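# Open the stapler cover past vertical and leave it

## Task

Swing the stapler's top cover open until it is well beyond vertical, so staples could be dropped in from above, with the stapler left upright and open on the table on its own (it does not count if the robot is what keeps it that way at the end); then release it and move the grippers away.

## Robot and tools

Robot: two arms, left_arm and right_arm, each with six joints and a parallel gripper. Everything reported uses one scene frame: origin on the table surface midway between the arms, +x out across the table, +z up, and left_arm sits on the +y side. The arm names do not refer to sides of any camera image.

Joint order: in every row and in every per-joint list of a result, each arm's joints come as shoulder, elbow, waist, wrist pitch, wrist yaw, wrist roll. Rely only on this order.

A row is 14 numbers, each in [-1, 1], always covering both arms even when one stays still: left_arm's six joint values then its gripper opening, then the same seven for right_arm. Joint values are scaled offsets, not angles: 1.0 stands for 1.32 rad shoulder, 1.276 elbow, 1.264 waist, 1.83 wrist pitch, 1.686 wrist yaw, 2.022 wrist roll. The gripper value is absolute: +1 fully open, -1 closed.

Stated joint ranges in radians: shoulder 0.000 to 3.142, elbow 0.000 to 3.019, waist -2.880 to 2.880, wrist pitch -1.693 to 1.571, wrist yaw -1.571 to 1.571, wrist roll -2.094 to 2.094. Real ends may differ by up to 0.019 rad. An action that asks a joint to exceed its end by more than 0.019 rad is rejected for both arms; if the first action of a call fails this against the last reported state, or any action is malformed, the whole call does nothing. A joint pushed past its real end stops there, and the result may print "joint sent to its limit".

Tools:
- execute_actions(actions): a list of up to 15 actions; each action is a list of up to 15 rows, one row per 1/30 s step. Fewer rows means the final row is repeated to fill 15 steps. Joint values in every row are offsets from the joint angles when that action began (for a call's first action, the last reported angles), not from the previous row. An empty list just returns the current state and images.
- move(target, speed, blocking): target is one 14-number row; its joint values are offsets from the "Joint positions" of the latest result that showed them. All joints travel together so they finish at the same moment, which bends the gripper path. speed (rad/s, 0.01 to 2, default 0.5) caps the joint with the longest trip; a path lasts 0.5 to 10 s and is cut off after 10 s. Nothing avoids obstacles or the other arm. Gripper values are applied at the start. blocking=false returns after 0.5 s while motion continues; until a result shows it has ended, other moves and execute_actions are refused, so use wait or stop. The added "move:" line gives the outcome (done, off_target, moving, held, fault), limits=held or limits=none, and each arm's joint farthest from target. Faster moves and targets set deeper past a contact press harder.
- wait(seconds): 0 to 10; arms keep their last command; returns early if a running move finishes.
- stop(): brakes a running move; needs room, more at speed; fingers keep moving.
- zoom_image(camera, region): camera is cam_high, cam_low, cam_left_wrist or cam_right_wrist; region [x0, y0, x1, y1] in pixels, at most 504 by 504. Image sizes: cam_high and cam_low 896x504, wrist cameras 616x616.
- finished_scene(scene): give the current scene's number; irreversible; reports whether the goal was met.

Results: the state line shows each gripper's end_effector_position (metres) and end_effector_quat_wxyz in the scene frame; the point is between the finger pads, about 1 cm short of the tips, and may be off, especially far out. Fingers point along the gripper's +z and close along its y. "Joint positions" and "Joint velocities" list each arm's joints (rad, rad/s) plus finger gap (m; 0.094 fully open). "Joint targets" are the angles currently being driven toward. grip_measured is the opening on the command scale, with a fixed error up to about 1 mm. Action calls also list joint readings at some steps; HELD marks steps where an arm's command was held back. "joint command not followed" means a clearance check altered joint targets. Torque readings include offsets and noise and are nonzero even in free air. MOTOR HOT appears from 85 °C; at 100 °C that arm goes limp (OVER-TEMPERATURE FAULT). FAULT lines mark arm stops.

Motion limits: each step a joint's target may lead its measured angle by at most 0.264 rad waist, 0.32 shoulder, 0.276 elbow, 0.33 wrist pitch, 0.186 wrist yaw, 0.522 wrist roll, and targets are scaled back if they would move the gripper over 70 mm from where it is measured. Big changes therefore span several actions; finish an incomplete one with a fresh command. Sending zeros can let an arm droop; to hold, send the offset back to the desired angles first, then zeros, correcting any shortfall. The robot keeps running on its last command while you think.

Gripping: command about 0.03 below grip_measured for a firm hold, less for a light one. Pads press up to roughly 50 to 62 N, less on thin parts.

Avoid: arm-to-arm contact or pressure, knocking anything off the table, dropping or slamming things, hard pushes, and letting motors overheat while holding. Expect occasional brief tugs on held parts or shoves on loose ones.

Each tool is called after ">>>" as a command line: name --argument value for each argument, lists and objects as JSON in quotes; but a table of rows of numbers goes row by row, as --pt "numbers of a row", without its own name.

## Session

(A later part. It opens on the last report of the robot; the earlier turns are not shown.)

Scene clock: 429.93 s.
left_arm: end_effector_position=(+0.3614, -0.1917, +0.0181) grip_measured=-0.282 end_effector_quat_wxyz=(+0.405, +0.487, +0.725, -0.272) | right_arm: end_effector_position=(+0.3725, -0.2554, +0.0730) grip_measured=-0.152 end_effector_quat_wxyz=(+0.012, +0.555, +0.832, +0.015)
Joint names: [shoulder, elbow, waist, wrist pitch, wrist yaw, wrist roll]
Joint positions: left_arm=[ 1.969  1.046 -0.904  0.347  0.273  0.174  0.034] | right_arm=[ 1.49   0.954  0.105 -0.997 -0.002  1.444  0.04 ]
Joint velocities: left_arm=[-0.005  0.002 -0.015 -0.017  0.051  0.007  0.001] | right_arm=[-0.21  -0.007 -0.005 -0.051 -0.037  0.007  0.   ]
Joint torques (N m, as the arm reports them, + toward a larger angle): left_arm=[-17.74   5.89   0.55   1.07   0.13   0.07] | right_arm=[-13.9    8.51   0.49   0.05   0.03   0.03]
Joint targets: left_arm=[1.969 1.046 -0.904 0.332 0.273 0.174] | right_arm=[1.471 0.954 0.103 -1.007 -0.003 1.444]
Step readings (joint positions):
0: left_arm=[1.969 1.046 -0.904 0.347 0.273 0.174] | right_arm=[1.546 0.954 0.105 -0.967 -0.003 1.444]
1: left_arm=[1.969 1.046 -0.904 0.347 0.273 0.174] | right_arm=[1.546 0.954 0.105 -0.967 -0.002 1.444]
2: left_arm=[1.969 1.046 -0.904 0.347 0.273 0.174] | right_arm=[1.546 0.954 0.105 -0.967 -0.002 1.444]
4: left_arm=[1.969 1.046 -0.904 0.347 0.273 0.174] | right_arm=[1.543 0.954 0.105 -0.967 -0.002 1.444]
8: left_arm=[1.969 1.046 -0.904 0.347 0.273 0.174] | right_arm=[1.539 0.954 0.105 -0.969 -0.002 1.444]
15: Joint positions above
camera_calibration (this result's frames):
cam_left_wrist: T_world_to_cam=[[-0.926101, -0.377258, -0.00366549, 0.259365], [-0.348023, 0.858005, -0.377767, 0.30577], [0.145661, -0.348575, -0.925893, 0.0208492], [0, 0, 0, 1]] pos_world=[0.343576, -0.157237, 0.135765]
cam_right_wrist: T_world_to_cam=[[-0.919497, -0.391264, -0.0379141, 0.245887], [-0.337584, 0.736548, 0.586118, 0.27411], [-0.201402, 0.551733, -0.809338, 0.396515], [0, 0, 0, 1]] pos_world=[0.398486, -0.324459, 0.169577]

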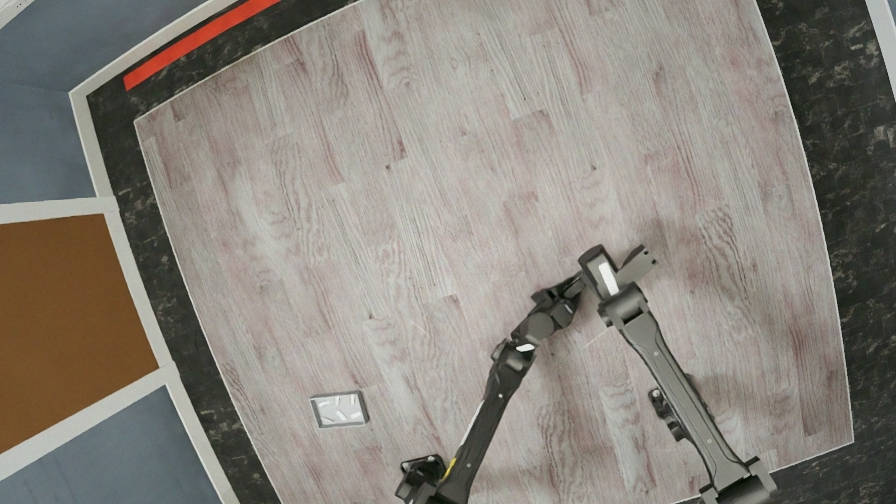

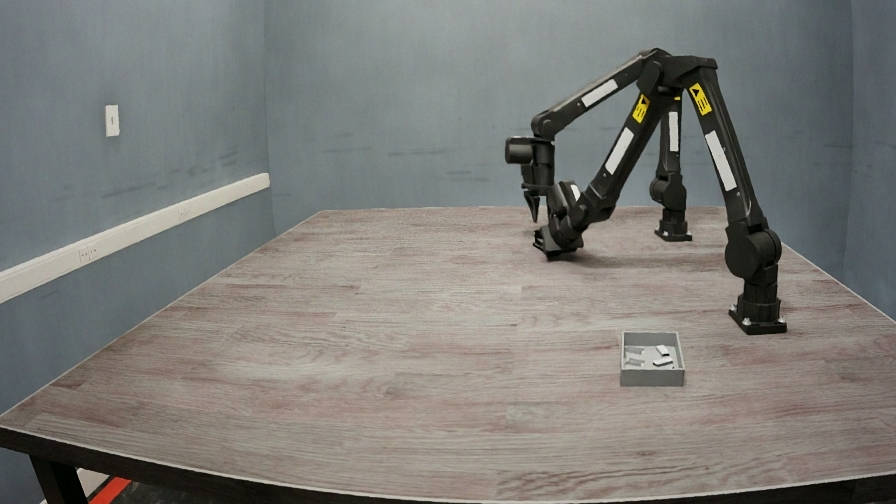

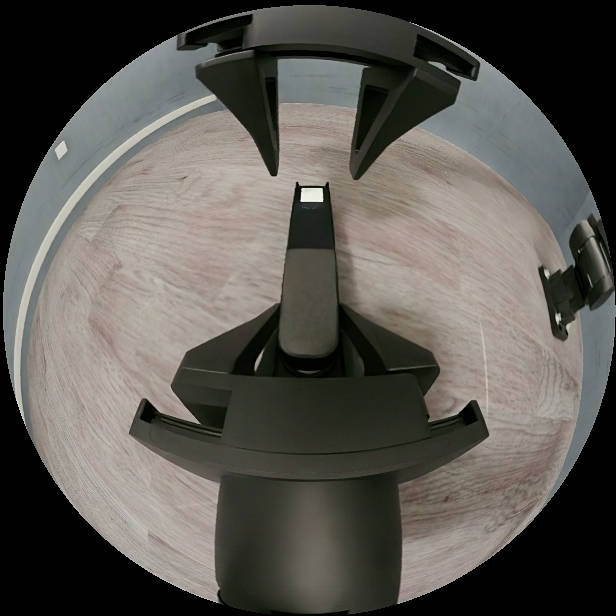

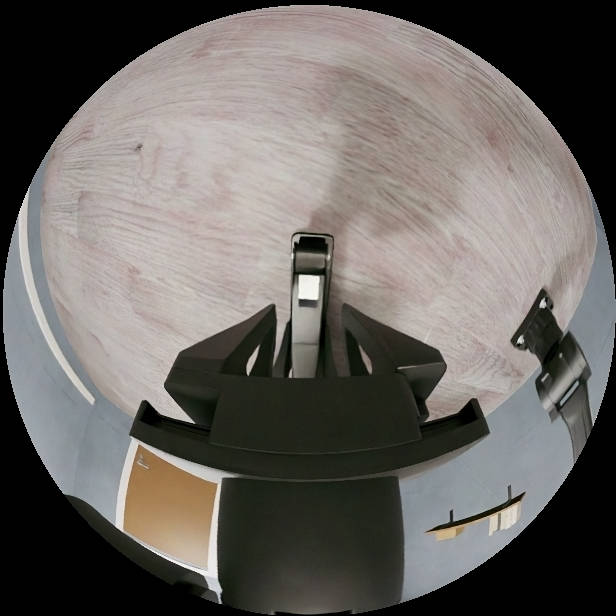

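>>> move --target '[0,0,0,-0.008,0,0,-0.33, 0.0308,0,0.1025,-0.0103,0,0.0667,-0.15]' --speed 0.15

Scene clock: 440.93 s.
left_arm: end_effector_position=(+0.3614, -0.1917, +0.0181) grip_measured=-0.282 end_effector_quat_wxyz=(+0.405, +0.487, +0.725, -0.272) | right_arm: end_effector_position=(+0.3533, -0.2101, +0.0676) grip_measured=-0.151 end_effector_quat_wxyz=(+0.003, +0.556, +0.831, +0.006)
Joint names: [shoulder, elbow, waist, wrist pitch, wrist yaw, wrist roll]
Joint positions: left_arm=[ 1.969  1.046 -0.904  0.347  0.273  0.174  0.034] | right_arm=[ 1.504  0.954  0.229 -1.008 -0.002  1.569  0.04 ]
Joint velocities: left_arm=[-0.015 -0.012 -0.005 -0.002  0.037  0.022 -0.001] | right_arm=[-0.005  0.002  0.005  0.007  0.007 -0.066 -0.   ]
Joint torques (N m, as the arm reports them, + toward a larger angle): left_arm=[-17.54   5.91   0.52   0.99   0.13   0.06] | right_arm=[-11.35   8.6    0.93  -0.05   0.07   0.12]
Joint targets: left_arm=[1.969 1.046 -0.904 0.332 0.273 0.174] | right_arm=[1.530 0.954 0.235 -1.016 -0.002 1.579]
move: off_target (right_arm); limits=none; left_arm: farthest joint: the wrist pitch, 0.014 radians from its target (0.014 radians at the start); right_arm: farthest joint: the shoulder, 0.027 radians from its target (0.055 radians at the start)
camera_calibration (this result's frames):
cam_left_wrist: T_world_to_cam=[[-0.926101, -0.377258, -0.00366549, 0.259365], [-0.348023, 0.858005, -0.377767, 0.30577], [0.145661, -0.348575, -0.925893, 0.0208492], [0, 0, 0, 1]] pos_world=[0.343576, -0.157237, 0.135765]
cam_right_wrist: T_world_to_cam=[[-0.920568, -0.390371, -0.0128875, 0.24462], [-0.322032, 0.739914, 0.590612, 0.232276], [-0.221022, 0.547848, -0.806853, 0.369266], [0, 0, 0, 1]] pos_world=[0.381605, -0.278674, 0.163911]

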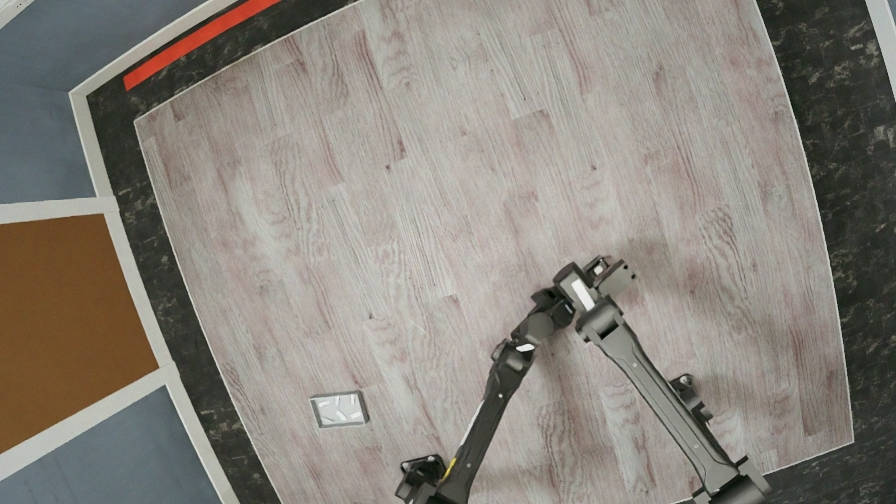

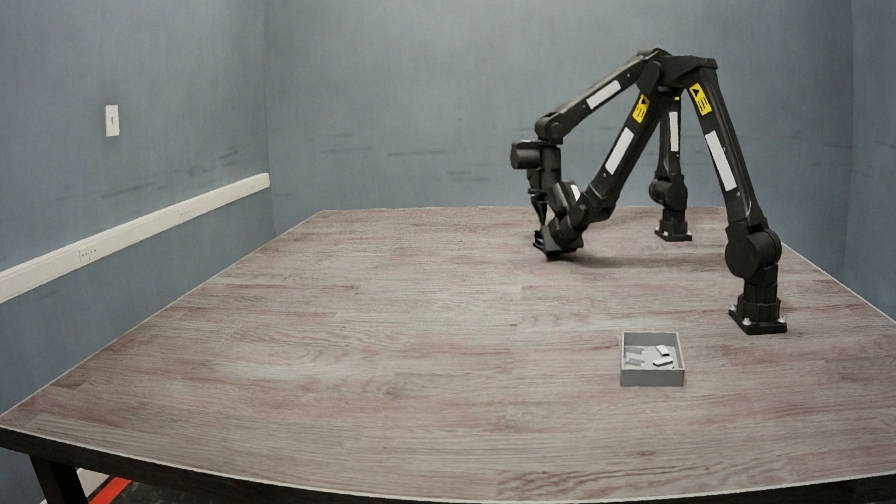

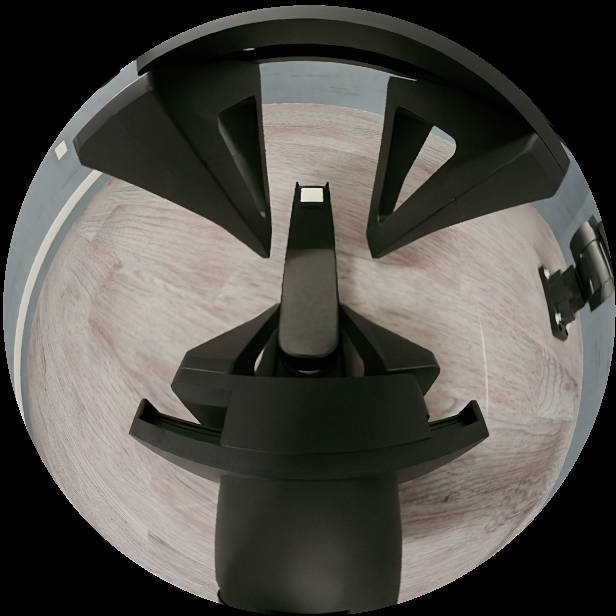

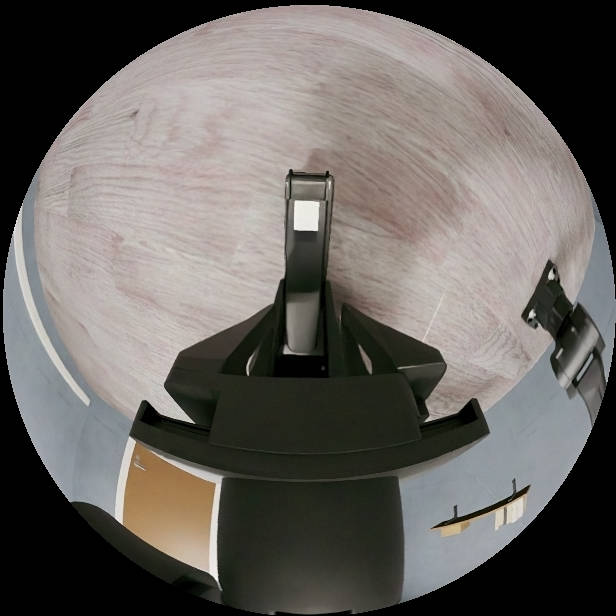

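>>> zoom_image --camera "cam_right_wrist" --region '[207, 160, 407, 380]'

Region (207, 160, 407, 380) of cam_right_wrist's 616x616 image, scaled by 2.291, with more detail than that image has; it fills the left 458 columns of this view, and the rest is white.

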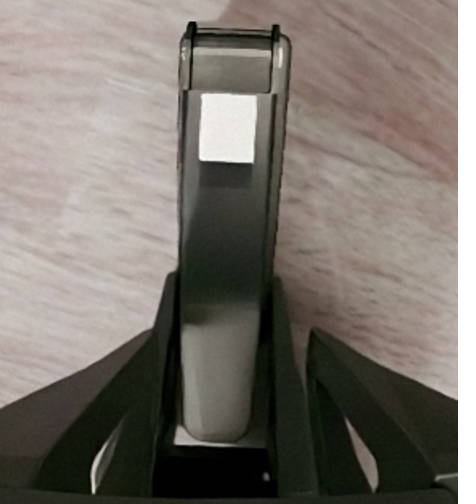

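>>> move --target '[0,0,0,-0.008,0,0,-0.33, 0.055,-0.0125,0,0.0273,0,0.0198,-0.15]' --speed 0.08

Scene clock: 464.63 s.
left_arm: end_effector_position=(+0.3614, -0.1917, +0.0181) grip_measured=-0.282 end_effector_quat_wxyz=(+0.405, +0.487, +0.725, -0.272) | right_arm: end_effector_position=(+0.3554, -0.2092, +0.0474) grip_measured=-0.151 end_effector_quat_wxyz=(-0.001, +0.568, +0.823, -0.000)
Joint names: [shoulder, elbow, waist, wrist pitch, wrist yaw, wrist roll]
Joint positions: left_arm=[ 1.969  1.046 -0.904  0.347  0.273  0.174  0.034] | right_arm=[ 1.55   0.945  0.229 -0.967 -0.002  1.6    0.04 ]
Joint velocities: left_arm=[-0.005  0.002  0.005 -0.007  0.007 -0.051 -0.002] | right_arm=[-0.015  0.007  0.005 -0.017 -0.007 -0.007  0.001]
Joint torques (N m, as the arm reports them, + toward a larger angle): left_arm=[-17.6    5.89   0.61   1.02   0.13   0.08] | right_arm=[-11.81   7.56   0.68   0.56   0.06   0.15]
Joint targets: left_arm=[1.969 1.046 -0.904 0.332 0.273 0.174] | right_arm=[1.576 0.938 0.229 -0.958 -0.002 1.609]
move: off_target (right_arm); limits=none; left_arm: farthest joint: the wrist pitch, 0.014 radians from its target (0.014 radians at the start); right_arm: farthest joint: the shoulder, 0.027 radians from its target (0.073 radians at the start)
camera_calibration (this result's frames):
cam_left_wrist: T_world_to_cam=[[-0.926101, -0.377258, -0.00366549, 0.259365], [-0.348023, 0.858005, -0.377767, 0.30577], [0.145661, -0.348575, -0.925893, 0.0208492], [0, 0, 0, 1]] pos_world=[0.343576, -0.157237, 0.135765]
cam_right_wrist: T_world_to_cam=[[-0.932126, -0.362128, 0.00204019, 0.256001], [-0.291064, 0.752533, 0.590742, 0.235877], [-0.21546, 0.550053, -0.806858, 0.351431], [0, 0, 0, 1]] pos_world=[0.382999, -0.278105, 0.14369]

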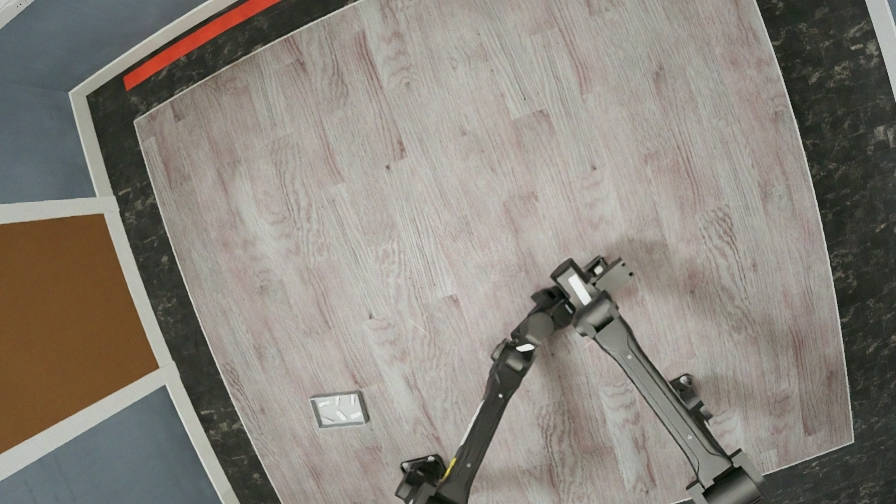

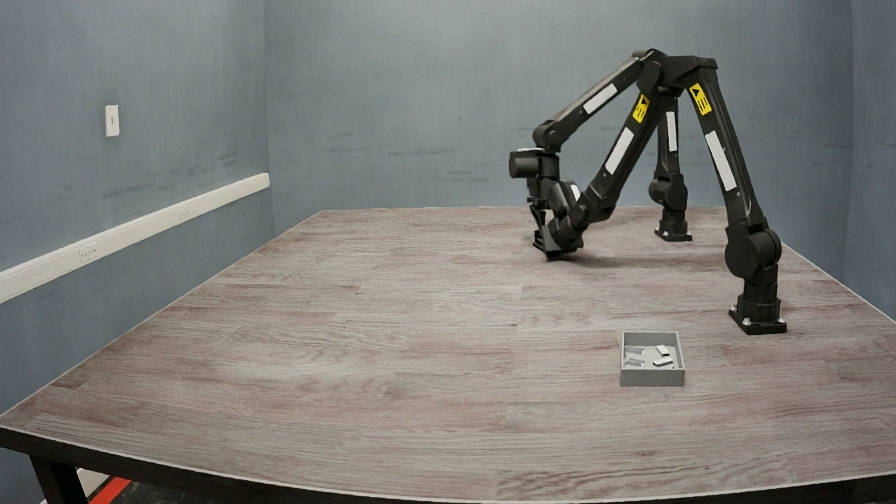

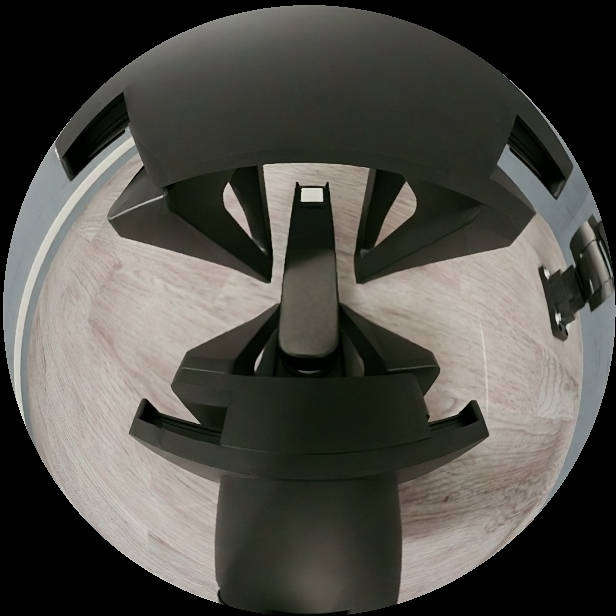

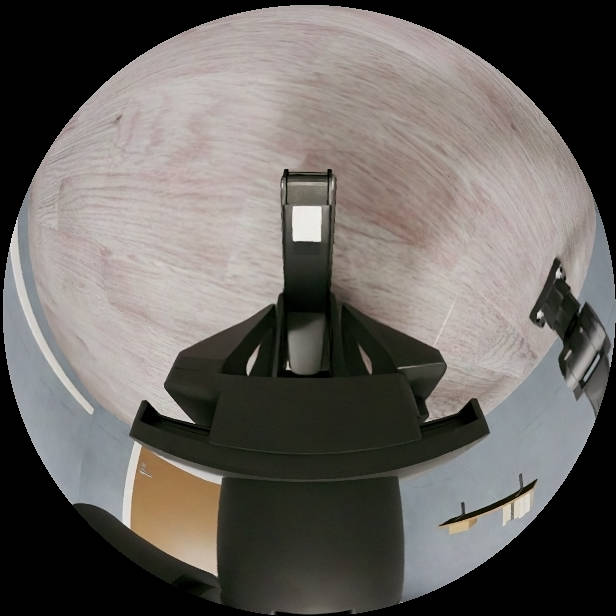

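>>> zoom_image --camera "cam_right_wrist" --region '[227, 240, 387, 380]'

>>> zoom_image --camera "cam_left_wrist" --region '[230, 200, 400, 340]'

Region (227, 240, 387, 380) of cam_right_wrist's 616x616 image, scaled by 3.150, with more detail than that image has; it fills the top 441 rows of this view, and the rest is white.

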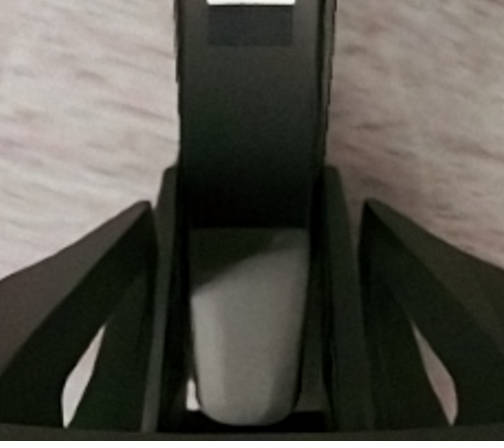

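Region (230, 200, 400, 340) of cam_left_wrist's 616x616 image, scaled by 2.965, with more detail than that image has; it fills the top 415 rows of this view, and the rest is white.

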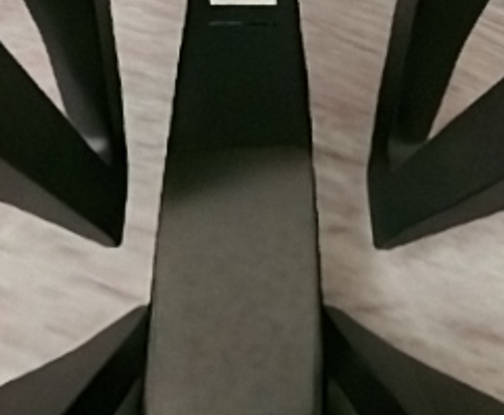

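>>> execute_actions --actions '[[[0,0,0,-0.008,0,0,-0.33, 0.015,0,0,0.006,0,0.003,-0.15],[0,0,0,-0.008,0,0,-0.33, 0.015,0,0,0.0075,0,0.003,-0.2],[0,0,0,-0.008,0,0,-0.33, 0.015,0,0,0.0087,0,0.003,-0.25],[0,0,0,-0.008,0,0,-0.33, 0.015,0,0,0.0087,0,0.003,-0.3],[0,0,0,-0.008,0,0,-0.33, 0.015,0,0,0.0087,0,0.003,-0.35],[0,0,0,-0.008,0,0,-0.33, 0.015,0,0,0.0087,0,0.003,-0.39],[0,0,0,-0.008,0,0,-0.33, 0.015,0,0,0.0087,0,0.003,-0.42],[0,0,0,-0.008,0,0,-0.33, 0.015,0,0,0.0087,0,0.003,-0.44],[0,0,0,-0.008,0,0,-0.33, 0.015,0,0,0.0087,0,0.003,-0.46],[0,0,0,-0.008,0,0,-0.33, 0.015,0,0,0.0087,0,0.003,-0.48],[0,0,0,-0.008,0,0,-0.33, 0.015,0,0,0.0087,0,0.003,-0.50],[0,0,0,-0.008,0,0,-0.33, 0.015,0,0,0.0087,0,0.003,-0.52],[0,0,0,-0.008,0,0,-0.33, 0.015,0,0,0.0087,0,0.003,-0.54],[0,0,0,-0.008,0,0,-0.33, 0.015,0,0,0.0087,0,0.003,-0.56],[0,0,0,-0.008,0,0,-0.33, 0.015,0,0,0.0087,0,0.003,-0.57]]]'

Scene clock: 472.67 s.
left_arm: end_effector_position=(+0.3614, -0.1916, +0.0181) grip_measured=-0.282 end_effector_quat_wxyz=(+0.405, +0.487, +0.725, -0.271) | right_arm: end_effector_position=(+0.3571, -0.2085, +0.0474) grip_measured=-0.536 end_effector_quat_wxyz=(+0.001, +0.569, +0.822, +0.003)
Joint names: [shoulder, elbow, waist, wrist pitch, wrist yaw, wrist roll]
Joint positions: left_arm=[ 1.969  1.046 -0.904  0.347  0.272  0.174  0.034] | right_arm=[ 1.55   0.945  0.229 -0.96  -0.002  1.602  0.022]
Joint velocities: left_arm=[ 0.005 -0.002 -0.005 -0.017  0.007 -0.037  0.001] | right_arm=[-0.024 -0.012  0.015  0.002 -0.022  0.051 -0.   ]
Joint torques (N m, as the arm reports them, + toward a larger angle): left_arm=[-17.61   5.85   0.51   0.99   0.15   0.07] | right_arm=[-12.33   8.11   0.65   0.58   0.06   0.07]
Joint targets: left_arm=[1.969 1.046 -0.904 0.332 0.272 0.174] | right_arm=[1.570 0.945 0.229 -0.951 -0.002 1.606]
Step readings (joint positions):
0: left_arm=[1.969 1.046 -0.904 0.347 0.273 0.174] | right_arm=[1.550 0.945 0.229 -0.967 -0.002 1.600]
1: left_arm=[1.969 1.046 -0.904 0.347 0.273 0.174] | right_arm=[1.550 0.945 0.229 -0.967 -0.002 1.600]
2: left_arm=[1.969 1.046 -0.904 0.347 0.273 0.174] | right_arm=[1.550 0.945 0.229 -0.966 -0.002 1.600]
4: left_arm=[1.969 1.046 -0.904 0.347 0.273 0.174] | right_arm=[1.550 0.945 0.229 -0.963 -0.002 1.600]
8: left_arm=[1.969 1.046 -0.904 0.347 0.273 0.174] | right_arm=[1.550 0.945 0.229 -0.960 -0.002 1.600]
15: Joint positions above
camera_calibration (this result's frames):
cam_left_wrist: T_world_to_cam=[[-0.92598, -0.377553, -0.0038626, 0.259333], [-0.348238, 0.857945, -0.377706, 0.305826], [0.145918, -0.348403, -0.925918, 0.0207827], [0, 0, 0, 1]] pos_world=[0.343604, -0.157229, 0.135757]
cam_right_wrist: T_world_to_cam=[[-0.932805, -0.360345, -0.00520281, 0.25874], [-0.293585, 0.751456, 0.590865, 0.236513], [-0.209006, 0.552689, -0.806753, 0.349654], [0, 0, 0, 1]] pos_world=[0.38387, -0.277744, 0.143683]

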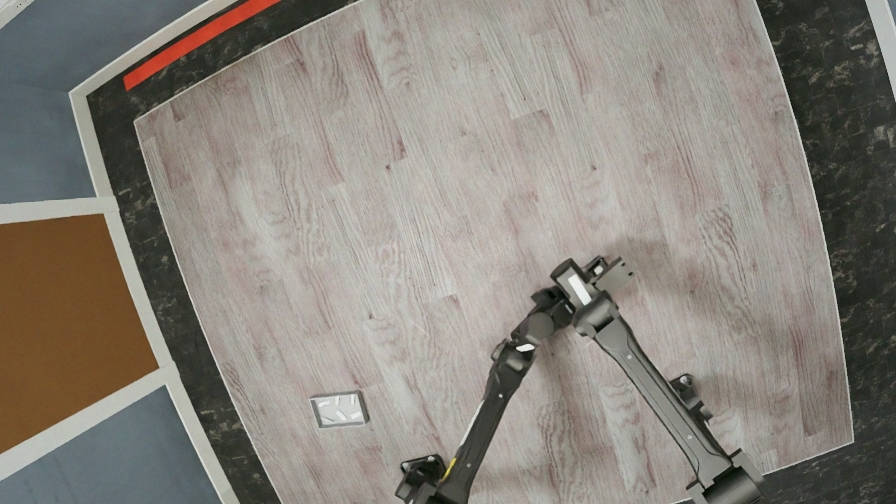

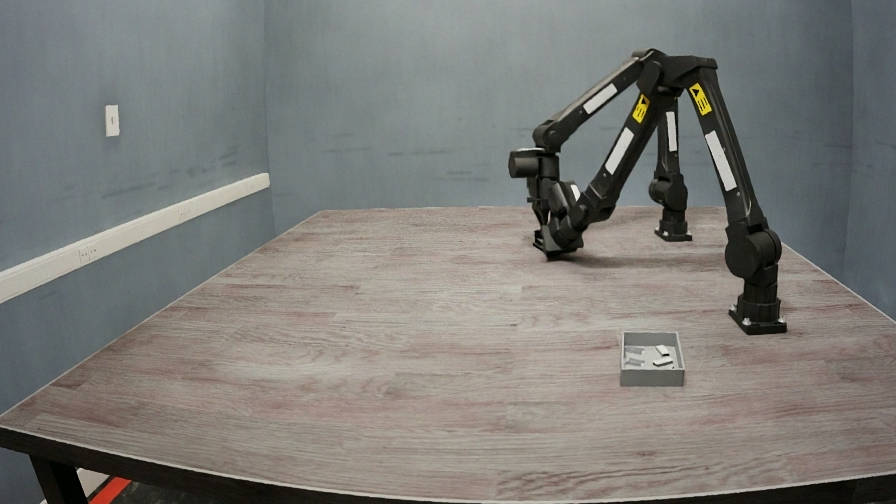

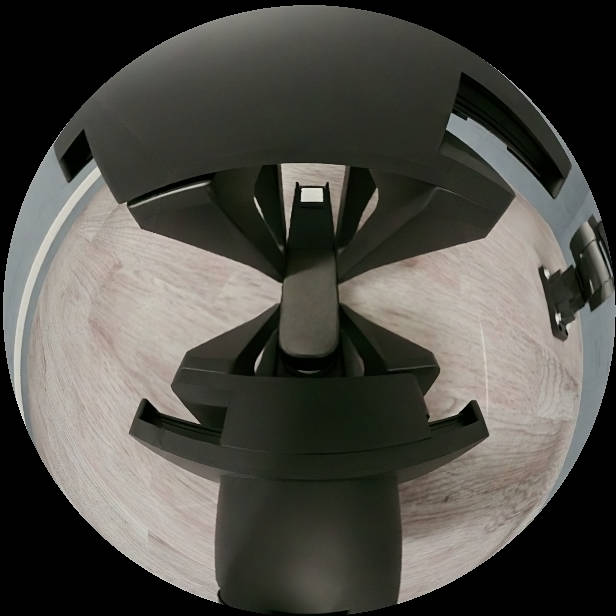

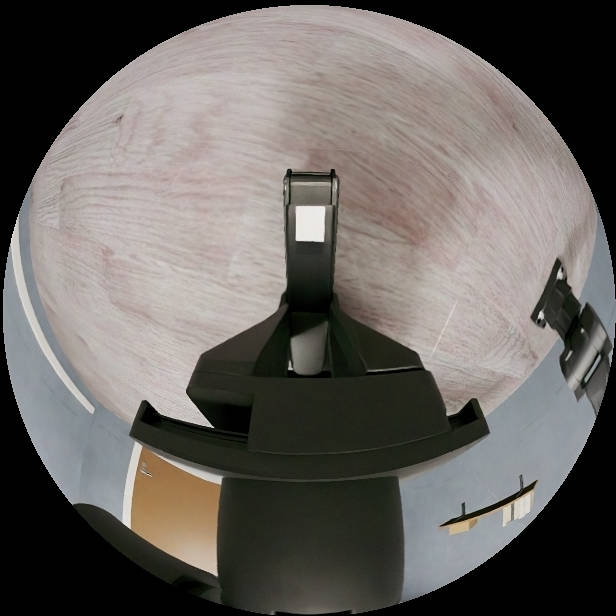

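>>> execute_actions --actions '[[[0,0,0,-0.008,0,0,-0.33, -0.006,0.025,-0.004,-0.003,-0.003,-0.003,-0.575],[0,0,0,-0.008,0,0,-0.33, -0.0129,0.0392,-0.0063,-0.0044,-0.0042,-0.005,-0.575],[0,0,0,-0.008,0,0,-0.33, -0.0132,0.0398,-0.0091,-0.0054,-0.0085,-0.0068,-0.575],[0,0,0,-0.008,0,0,-0.33, -0.0134,0.0404,-0.0119,-0.0064,-0.0127,-0.0085,-0.575],[0,0,0,-0.008,0,0,-0.33, -0.0137,0.0411,-0.0147,-0.0073,-0.0170,-0.0103,-0.575],[0,0,0,-0.008,0,0,-0.33, -0.0140,0.0417,-0.0175,-0.0083,-0.0213,-0.0120,-0.575],[0,0,0,-0.008,0,0,-0.33, -0.0143,0.0423,-0.0203,-0.0093,-0.0256,-0.0138,-0.575],[0,0,0,-0.008,0,0,-0.33, -0.0145,0.0430,-0.0231,-0.0103,-0.0298,-0.0156,-0.575],[0,0,0,-0.008,0,0,-0.33, -0.0148,0.0436,-0.0258,-0.0113,-0.0341,-0.0173,-0.575],[0,0,0,-0.008,0,0,-0.33, -0.0151,0.0442,-0.0286,-0.0122,-0.0383,-0.0191,-0.575],[0,0,0,-0.008,0,0,-0.33, -0.0154,0.0448,-0.0314,-0.0132,-0.0426,-0.0208,-0.575],[0,0,0,-0.008,0,0,-0.33, -0.0156,0.0455,-0.0342,-0.0142,-0.0469,-0.0226,-0.575]]]'

Scene clock: 504.13 s.
left_arm: end_effector_position=(+0.3614, -0.1916, +0.0181) grip_measured=-0.282 end_effector_quat_wxyz=(+0.405, +0.487, +0.725, -0.271) | right_arm: end_effector_position=(+0.3576, -0.2096, +0.0523) grip_measured=-0.536 end_effector_quat_wxyz=(-0.032, +0.571, +0.820, +0.021)
Joint names: [shoulder, elbow, waist, wrist pitch, wrist yaw, wrist roll]
Joint positions: left_arm=[ 1.969  1.046 -0.904  0.347  0.272  0.174  0.034] | right_arm=[ 1.547  0.956  0.194 -0.981 -0.077  1.571  0.022]
Joint velocities: left_arm=[-0.005  0.002  0.005  0.017  0.051 -0.022  0.   ] | right_arm=[-0.024  0.002 -0.015 -0.022 -0.007 -0.007 -0.   ]
Joint torques (N m, as the arm reports them, + toward a larger angle): left_arm=[-17.75   5.74   0.46   1.01   0.13   0.07] | right_arm=[-15.98  12.37   0.54  -0.02  -0.12  -0.08]
Joint targets: left_arm=[1.969 1.046 -0.904 0.332 0.272 0.174] | right_arm=[1.529 1.003 0.186 -0.986 -0.081 1.556]
Step readings (joint positions):
0: left_arm=[1.969 1.046 -0.904 0.347 0.272 0.174] | right_arm=[1.550 0.945 0.229 -0.960 -0.002 1.602]
1: left_arm=[1.969 1.046 -0.904 0.347 0.272 0.174] | right_arm=[1.550 0.945 0.229 -0.960 -0.002 1.602]
2: left_arm=[1.969 1.046 -0.904 0.347 0.272 0.174] | right_arm=[1.550 0.945 0.229 -0.960 -0.002 1.602]
4: left_arm=[1.969 1.046 -0.904 0.347 0.272 0.174] | right_arm=[1.550 0.946 0.227 -0.961 -0.008 1.601]
8: left_arm=[1.969 1.046 -0.904 0.347 0.272 0.174] | right_arm=[1.550 0.947 0.214 -0.963 -0.035 1.590]
15: Joint positions above
camera_calibration (this result's frames):
cam_left_wrist: T_world_to_cam=[[-0.92598, -0.377553, -0.0038626, 0.259333], [-0.348238, 0.857945, -0.377706, 0.305826], [0.145918, -0.348403, -0.925918, 0.0207827], [0, 0, 0, 1]] pos_world=[0.343604, -0.157229, 0.135757]
cam_right_wrist: T_world_to_cam=[[-0.934583, -0.355738, 0.00215806, 0.2601], [-0.269122, 0.710971, 0.649688, 0.214285], [-0.232653, 0.606607, -0.760198, 0.371618], [0, 0, 0, 1]] pos_world=[0.387212, -0.285249, 0.142723]

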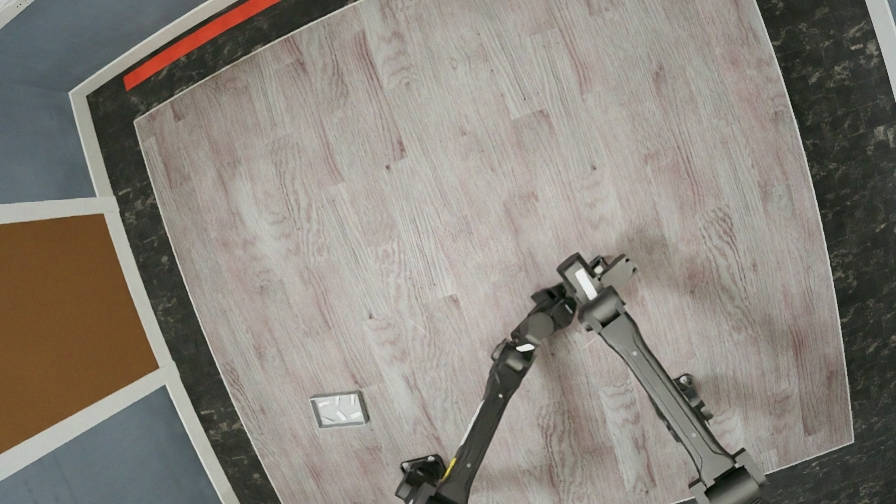

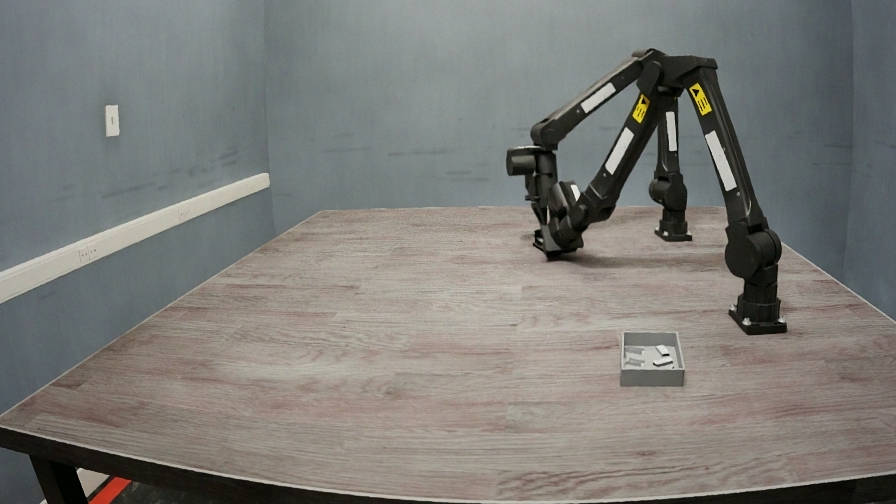

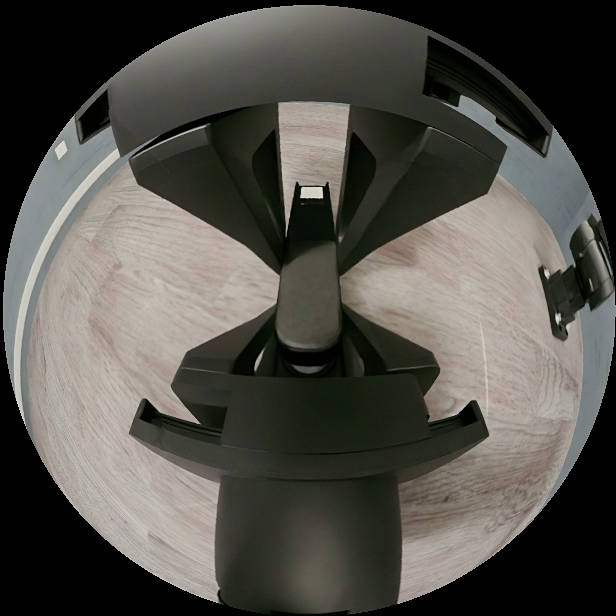

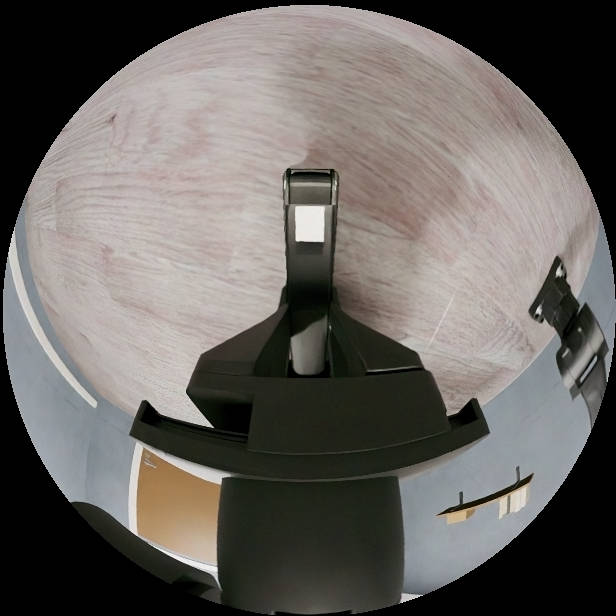

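>>> execute_actions --actions '[[[0,0,0,-0.008,0,0,-0.33, -0.01,0.0388,-0.0129,-0.0058,-0.0122,-0.0118,-0.575],[0,0,0,-0.008,0,0,-0.33, -0.008,0.0407,-0.0194,-0.0089,-0.0219,-0.0162,-0.575],[0,0,0,-0.008,0,0,-0.33, -0.008,0.0427,-0.0260,-0.0120,-0.0317,-0.0206,-0.575],[0,0,0,-0.008,0,0,-0.33, -0.008,0.0446,-0.0325,-0.0151,-0.0415,-0.0250,-0.575],[0,0,0,-0.008,0,0,-0.33, -0.008,0.0466,-0.0391,-0.0182,-0.0512,-0.0294,-0.575],[0,0,0,-0.008,0,0,-0.33, -0.008,0.0485,-0.0456,-0.0213,-0.0610,-0.0338,-0.575],[0,0,0,-0.008,0,0,-0.33, -0.008,0.0496,-0.0526,-0.0234,-0.0714,-0.0385,-0.575],[0,0,0,-0.008,0,0,-0.33, -0.008,0.0506,-0.0596,-0.0255,-0.0819,-0.0432,-0.575],[0,0,0,-0.008,0,0,-0.33, -0.008,0.0517,-0.0666,-0.0276,-0.0923,-0.0479,-0.575],[0,0,0,-0.008,0,0,-0.33, -0.008,0.0528,-0.0735,-0.0297,-0.1027,-0.0525,-0.575],[0,0,0,-0.008,0,0,-0.33, -0.008,0.0539,-0.0805,-0.0318,-0.1131,-0.0572,-0.575],[0,0,0,-0.008,0,0,-0.33, -0.008,0.0549,-0.0875,-0.0339,-0.1236,-0.0619,-0.575],[0,0,0,-0.008,0,0,-0.33, -0.008,0.0560,-0.0945,-0.0360,-0.1340,-0.0666,-0.575]]]'

>>> wait --seconds 0.3

Scene clock: 521.07 s.
left_arm: end_effector_position=(+0.3614, -0.1916, +0.0181) grip_measured=-0.282 end_effector_quat_wxyz=(+0.405, +0.487, +0.725, -0.271) | right_arm: end_effector_position=(+0.3596, -0.2149, +0.0675) grip_measured=-0.536 end_effector_quat_wxyz=(-0.125, +0.567, +0.810, +0.085)
Joint names: [shoulder, elbow, waist, wrist pitch, wrist yaw, wrist roll]
Joint positions: left_arm=[ 1.969  1.046 -0.904  0.347  0.272  0.174  0.034] | right_arm=[ 1.547  0.98   0.084 -1.04  -0.302  1.463  0.022]
Joint velocities: left_arm=[-0.015 -0.002 -0.005 -0.017 -0.051  0.051 -0.001] | right_arm=[ 0.005  0.017 -0.112 -0.076 -0.168 -0.139  0.001]
Joint torques (N m, as the arm reports them, + toward a larger angle): left_arm=[-17.88   5.79   0.72   1.05   0.11   0.07] | right_arm=[-15.41  12.35   0.07   0.24   0.07  -0.01]
Joint targets: left_arm=[1.969 1.046 -0.904 0.332 0.272 0.174] | right_arm=[1.537 1.027 0.074 -1.047 -0.303 1.436]
Step readings (joint positions):
0: left_arm=[1.969 1.046 -0.904 0.347 0.272 0.174] | right_arm=[1.547 0.956 0.194 -0.981 -0.077 1.570]
1: left_arm=[1.969 1.046 -0.904 0.347 0.272 0.174] | right_arm=[1.547 0.956 0.193 -0.982 -0.080 1.569]
2: left_arm=[1.969 1.046 -0.904 0.347 0.272 0.174] | right_arm=[1.547 0.956 0.190 -0.983 -0.088 1.566]
4: left_arm=[1.969 1.046 -0.904 0.347 0.272 0.174] | right_arm=[1.547 0.960 0.175 -0.991 -0.118 1.554]
8: left_arm=[1.969 1.046 -0.904 0.347 0.272 0.174] | right_arm=[1.547 0.970 0.140 -1.013 -0.190 1.521]
15: Joint positions above
camera_calibration (this result's frames):
cam_left_wrist: T_world_to_cam=[[-0.92598, -0.377553, -0.0038626, 0.259333], [-0.348238, 0.857945, -0.377706, 0.305826], [0.145918, -0.348403, -0.925918, 0.0207827], [0, 0, 0, 1]] pos_world=[0.343604, -0.157229, 0.135757]
cam_right_wrist: T_world_to_cam=[[-0.936925, -0.349523, 0.00239156, 0.262159], [-0.206038, 0.557804, 0.803992, 0.142672], [-0.282347, 0.752787, -0.594636, 0.424988], [0, 0, 0, 1]] pos_world=[0.395013, -0.307878, 0.137379]

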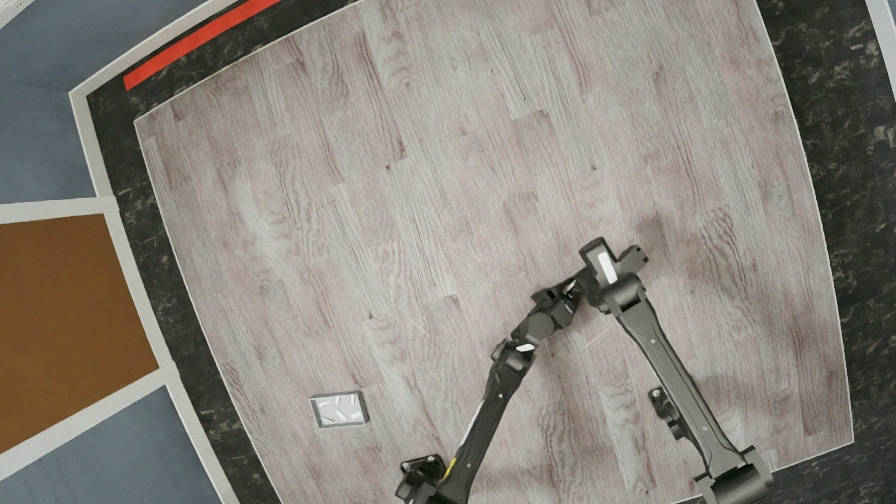

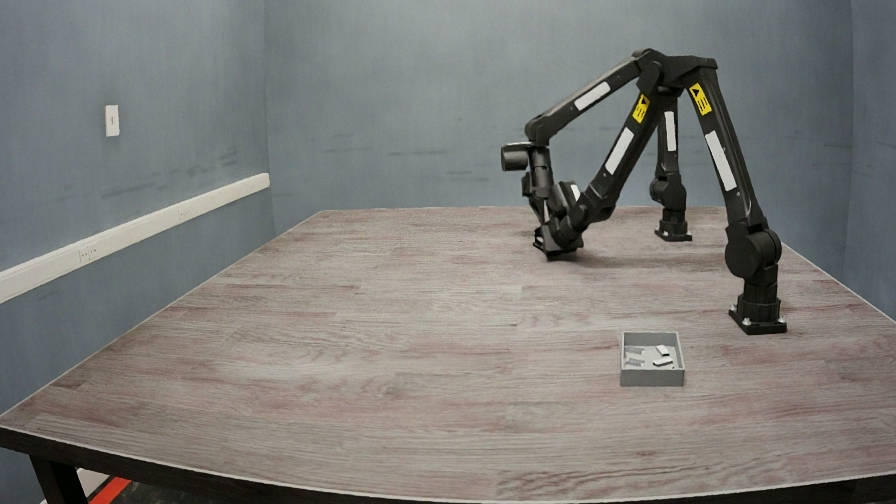

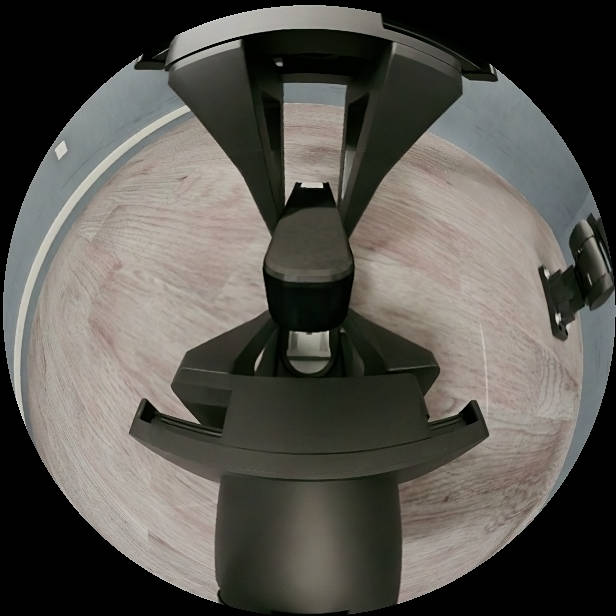

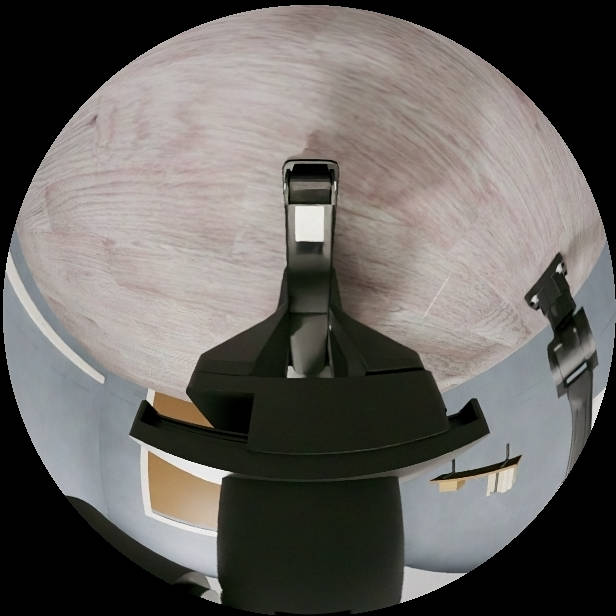

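Scene clock: 521.37 s.
left_arm: end_effector_position=(+0.3614, -0.1916, +0.0181) grip_measured=-0.282 end_effector_quat_wxyz=(+0.405, +0.487, +0.725, -0.271) | right_arm: end_effector_position=(+0.3594, -0.2151, +0.0678) grip_measured=-0.536 end_effector_quat_wxyz=(-0.126, +0.565, +0.811, +0.086)
Joint names: [shoulder, elbow, waist, wrist pitch, wrist yaw, wrist roll]
Joint positions: left_arm=[ 1.969  1.046 -0.904  0.347  0.272  0.174  0.034] | right_arm=[ 1.547  0.98   0.082 -1.042 -0.305  1.456  0.022]
Joint velocities: left_arm=[ 0.005 -0.002 -0.005 -0.002 -0.007 -0.037  0.   ] | right_arm=[-0.005  0.002 -0.015  0.007 -0.007  0.022 -0.001]
Joint torques (N m, as the arm reports them, + toward a larger angle): left_arm=[-17.55   5.86   0.74   1.01   0.13   0.08] | right_arm=[-15.23  12.34  -0.02  -0.02  -0.09  -0.17]
Joint targets: left_arm=[1.969 1.046 -0.904 0.332 0.272 0.174] | right_arm=[1.537 1.027 0.074 -1.047 -0.303 1.437]
wait: 0.30 s; at rest by 0.23 s
camera_calibration (this result's frames):
cam_left_wrist: T_world_to_cam=[[-0.92598, -0.377553, -0.0038626, 0.259333], [-0.348238, 0.857945, -0.377706, 0.305826], [0.145918, -0.348403, -0.925918, 0.0207827], [0, 0, 0, 1]] pos_world=[0.343604, -0.157229, 0.135757]
cam_right_wrist: T_world_to_cam=[[-0.935208, -0.354095, 0.00133557, 0.260428], [-0.208528, 0.553788, 0.806124, 0.142406], [-0.286184, 0.753615, -0.591746, 0.426669], [0, 0, 0, 1]] pos_world=[0.395356, -0.30819, 0.137334]

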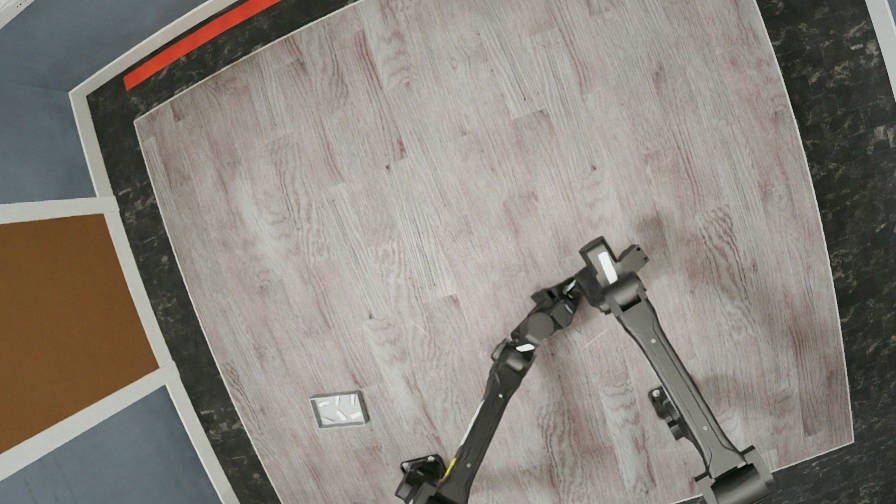

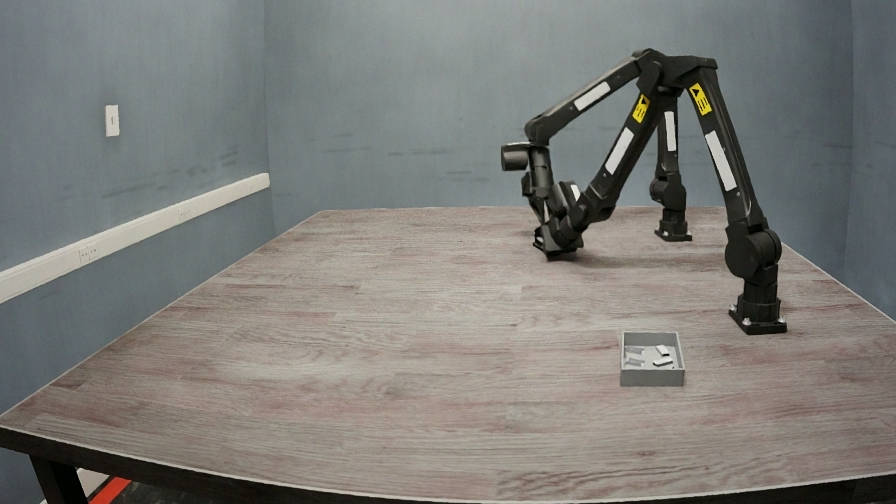

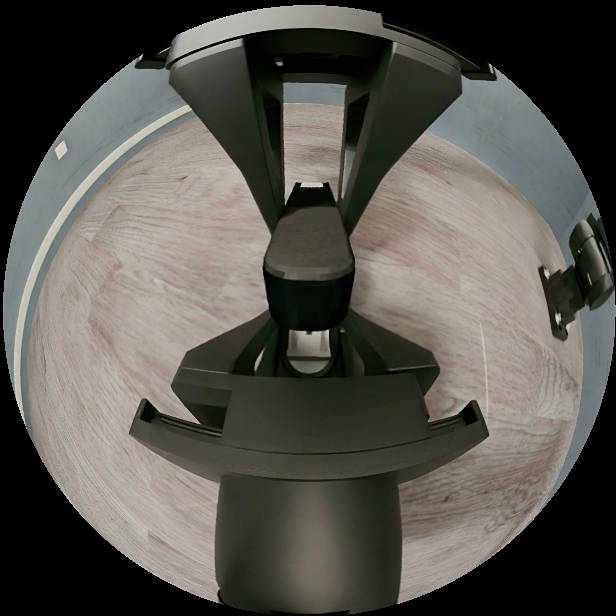

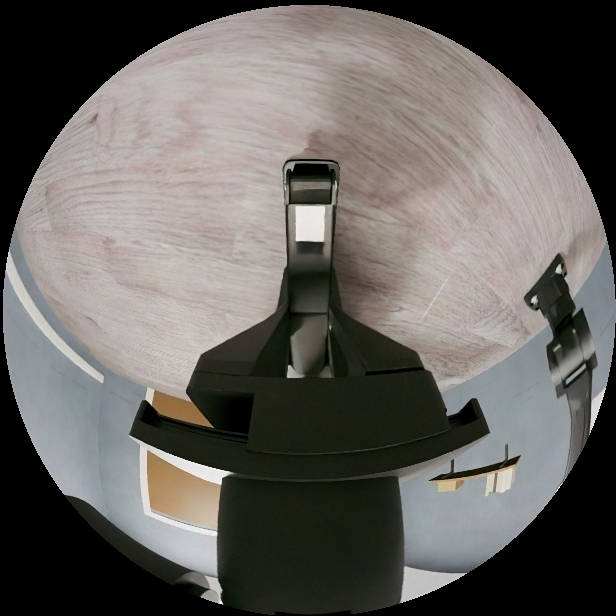

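The cover lifted. I need to check whether the magazine came along with it.

>>> zoom_image --camera "cam_left_wrist" --region '[230, 220, 390, 385]'

>>> zoom_image --camera "cam_low" --region '[480, 170, 620, 270]'

Region (230, 220, 390, 385) of cam_left_wrist's 616x616 image, scaled by 3.055, with more detail than that image has; it fills the left 489 columns of this view, and the rest is white.

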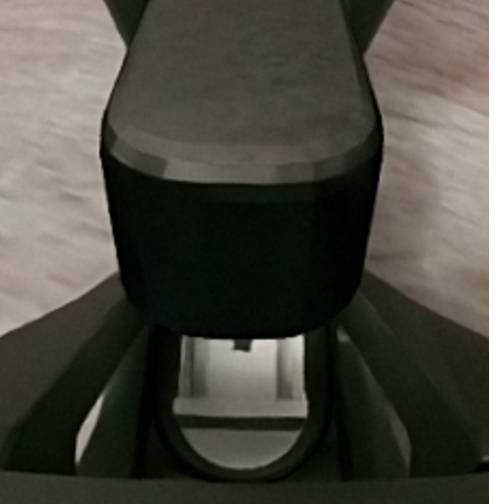

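Region (480, 170, 620, 270) of cam_low's 896x504 image, scaled by 3.600, with more detail than that image has; it fills the top 360 rows of this view, and the rest is white.

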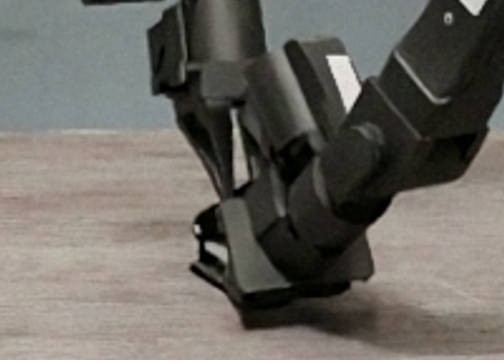

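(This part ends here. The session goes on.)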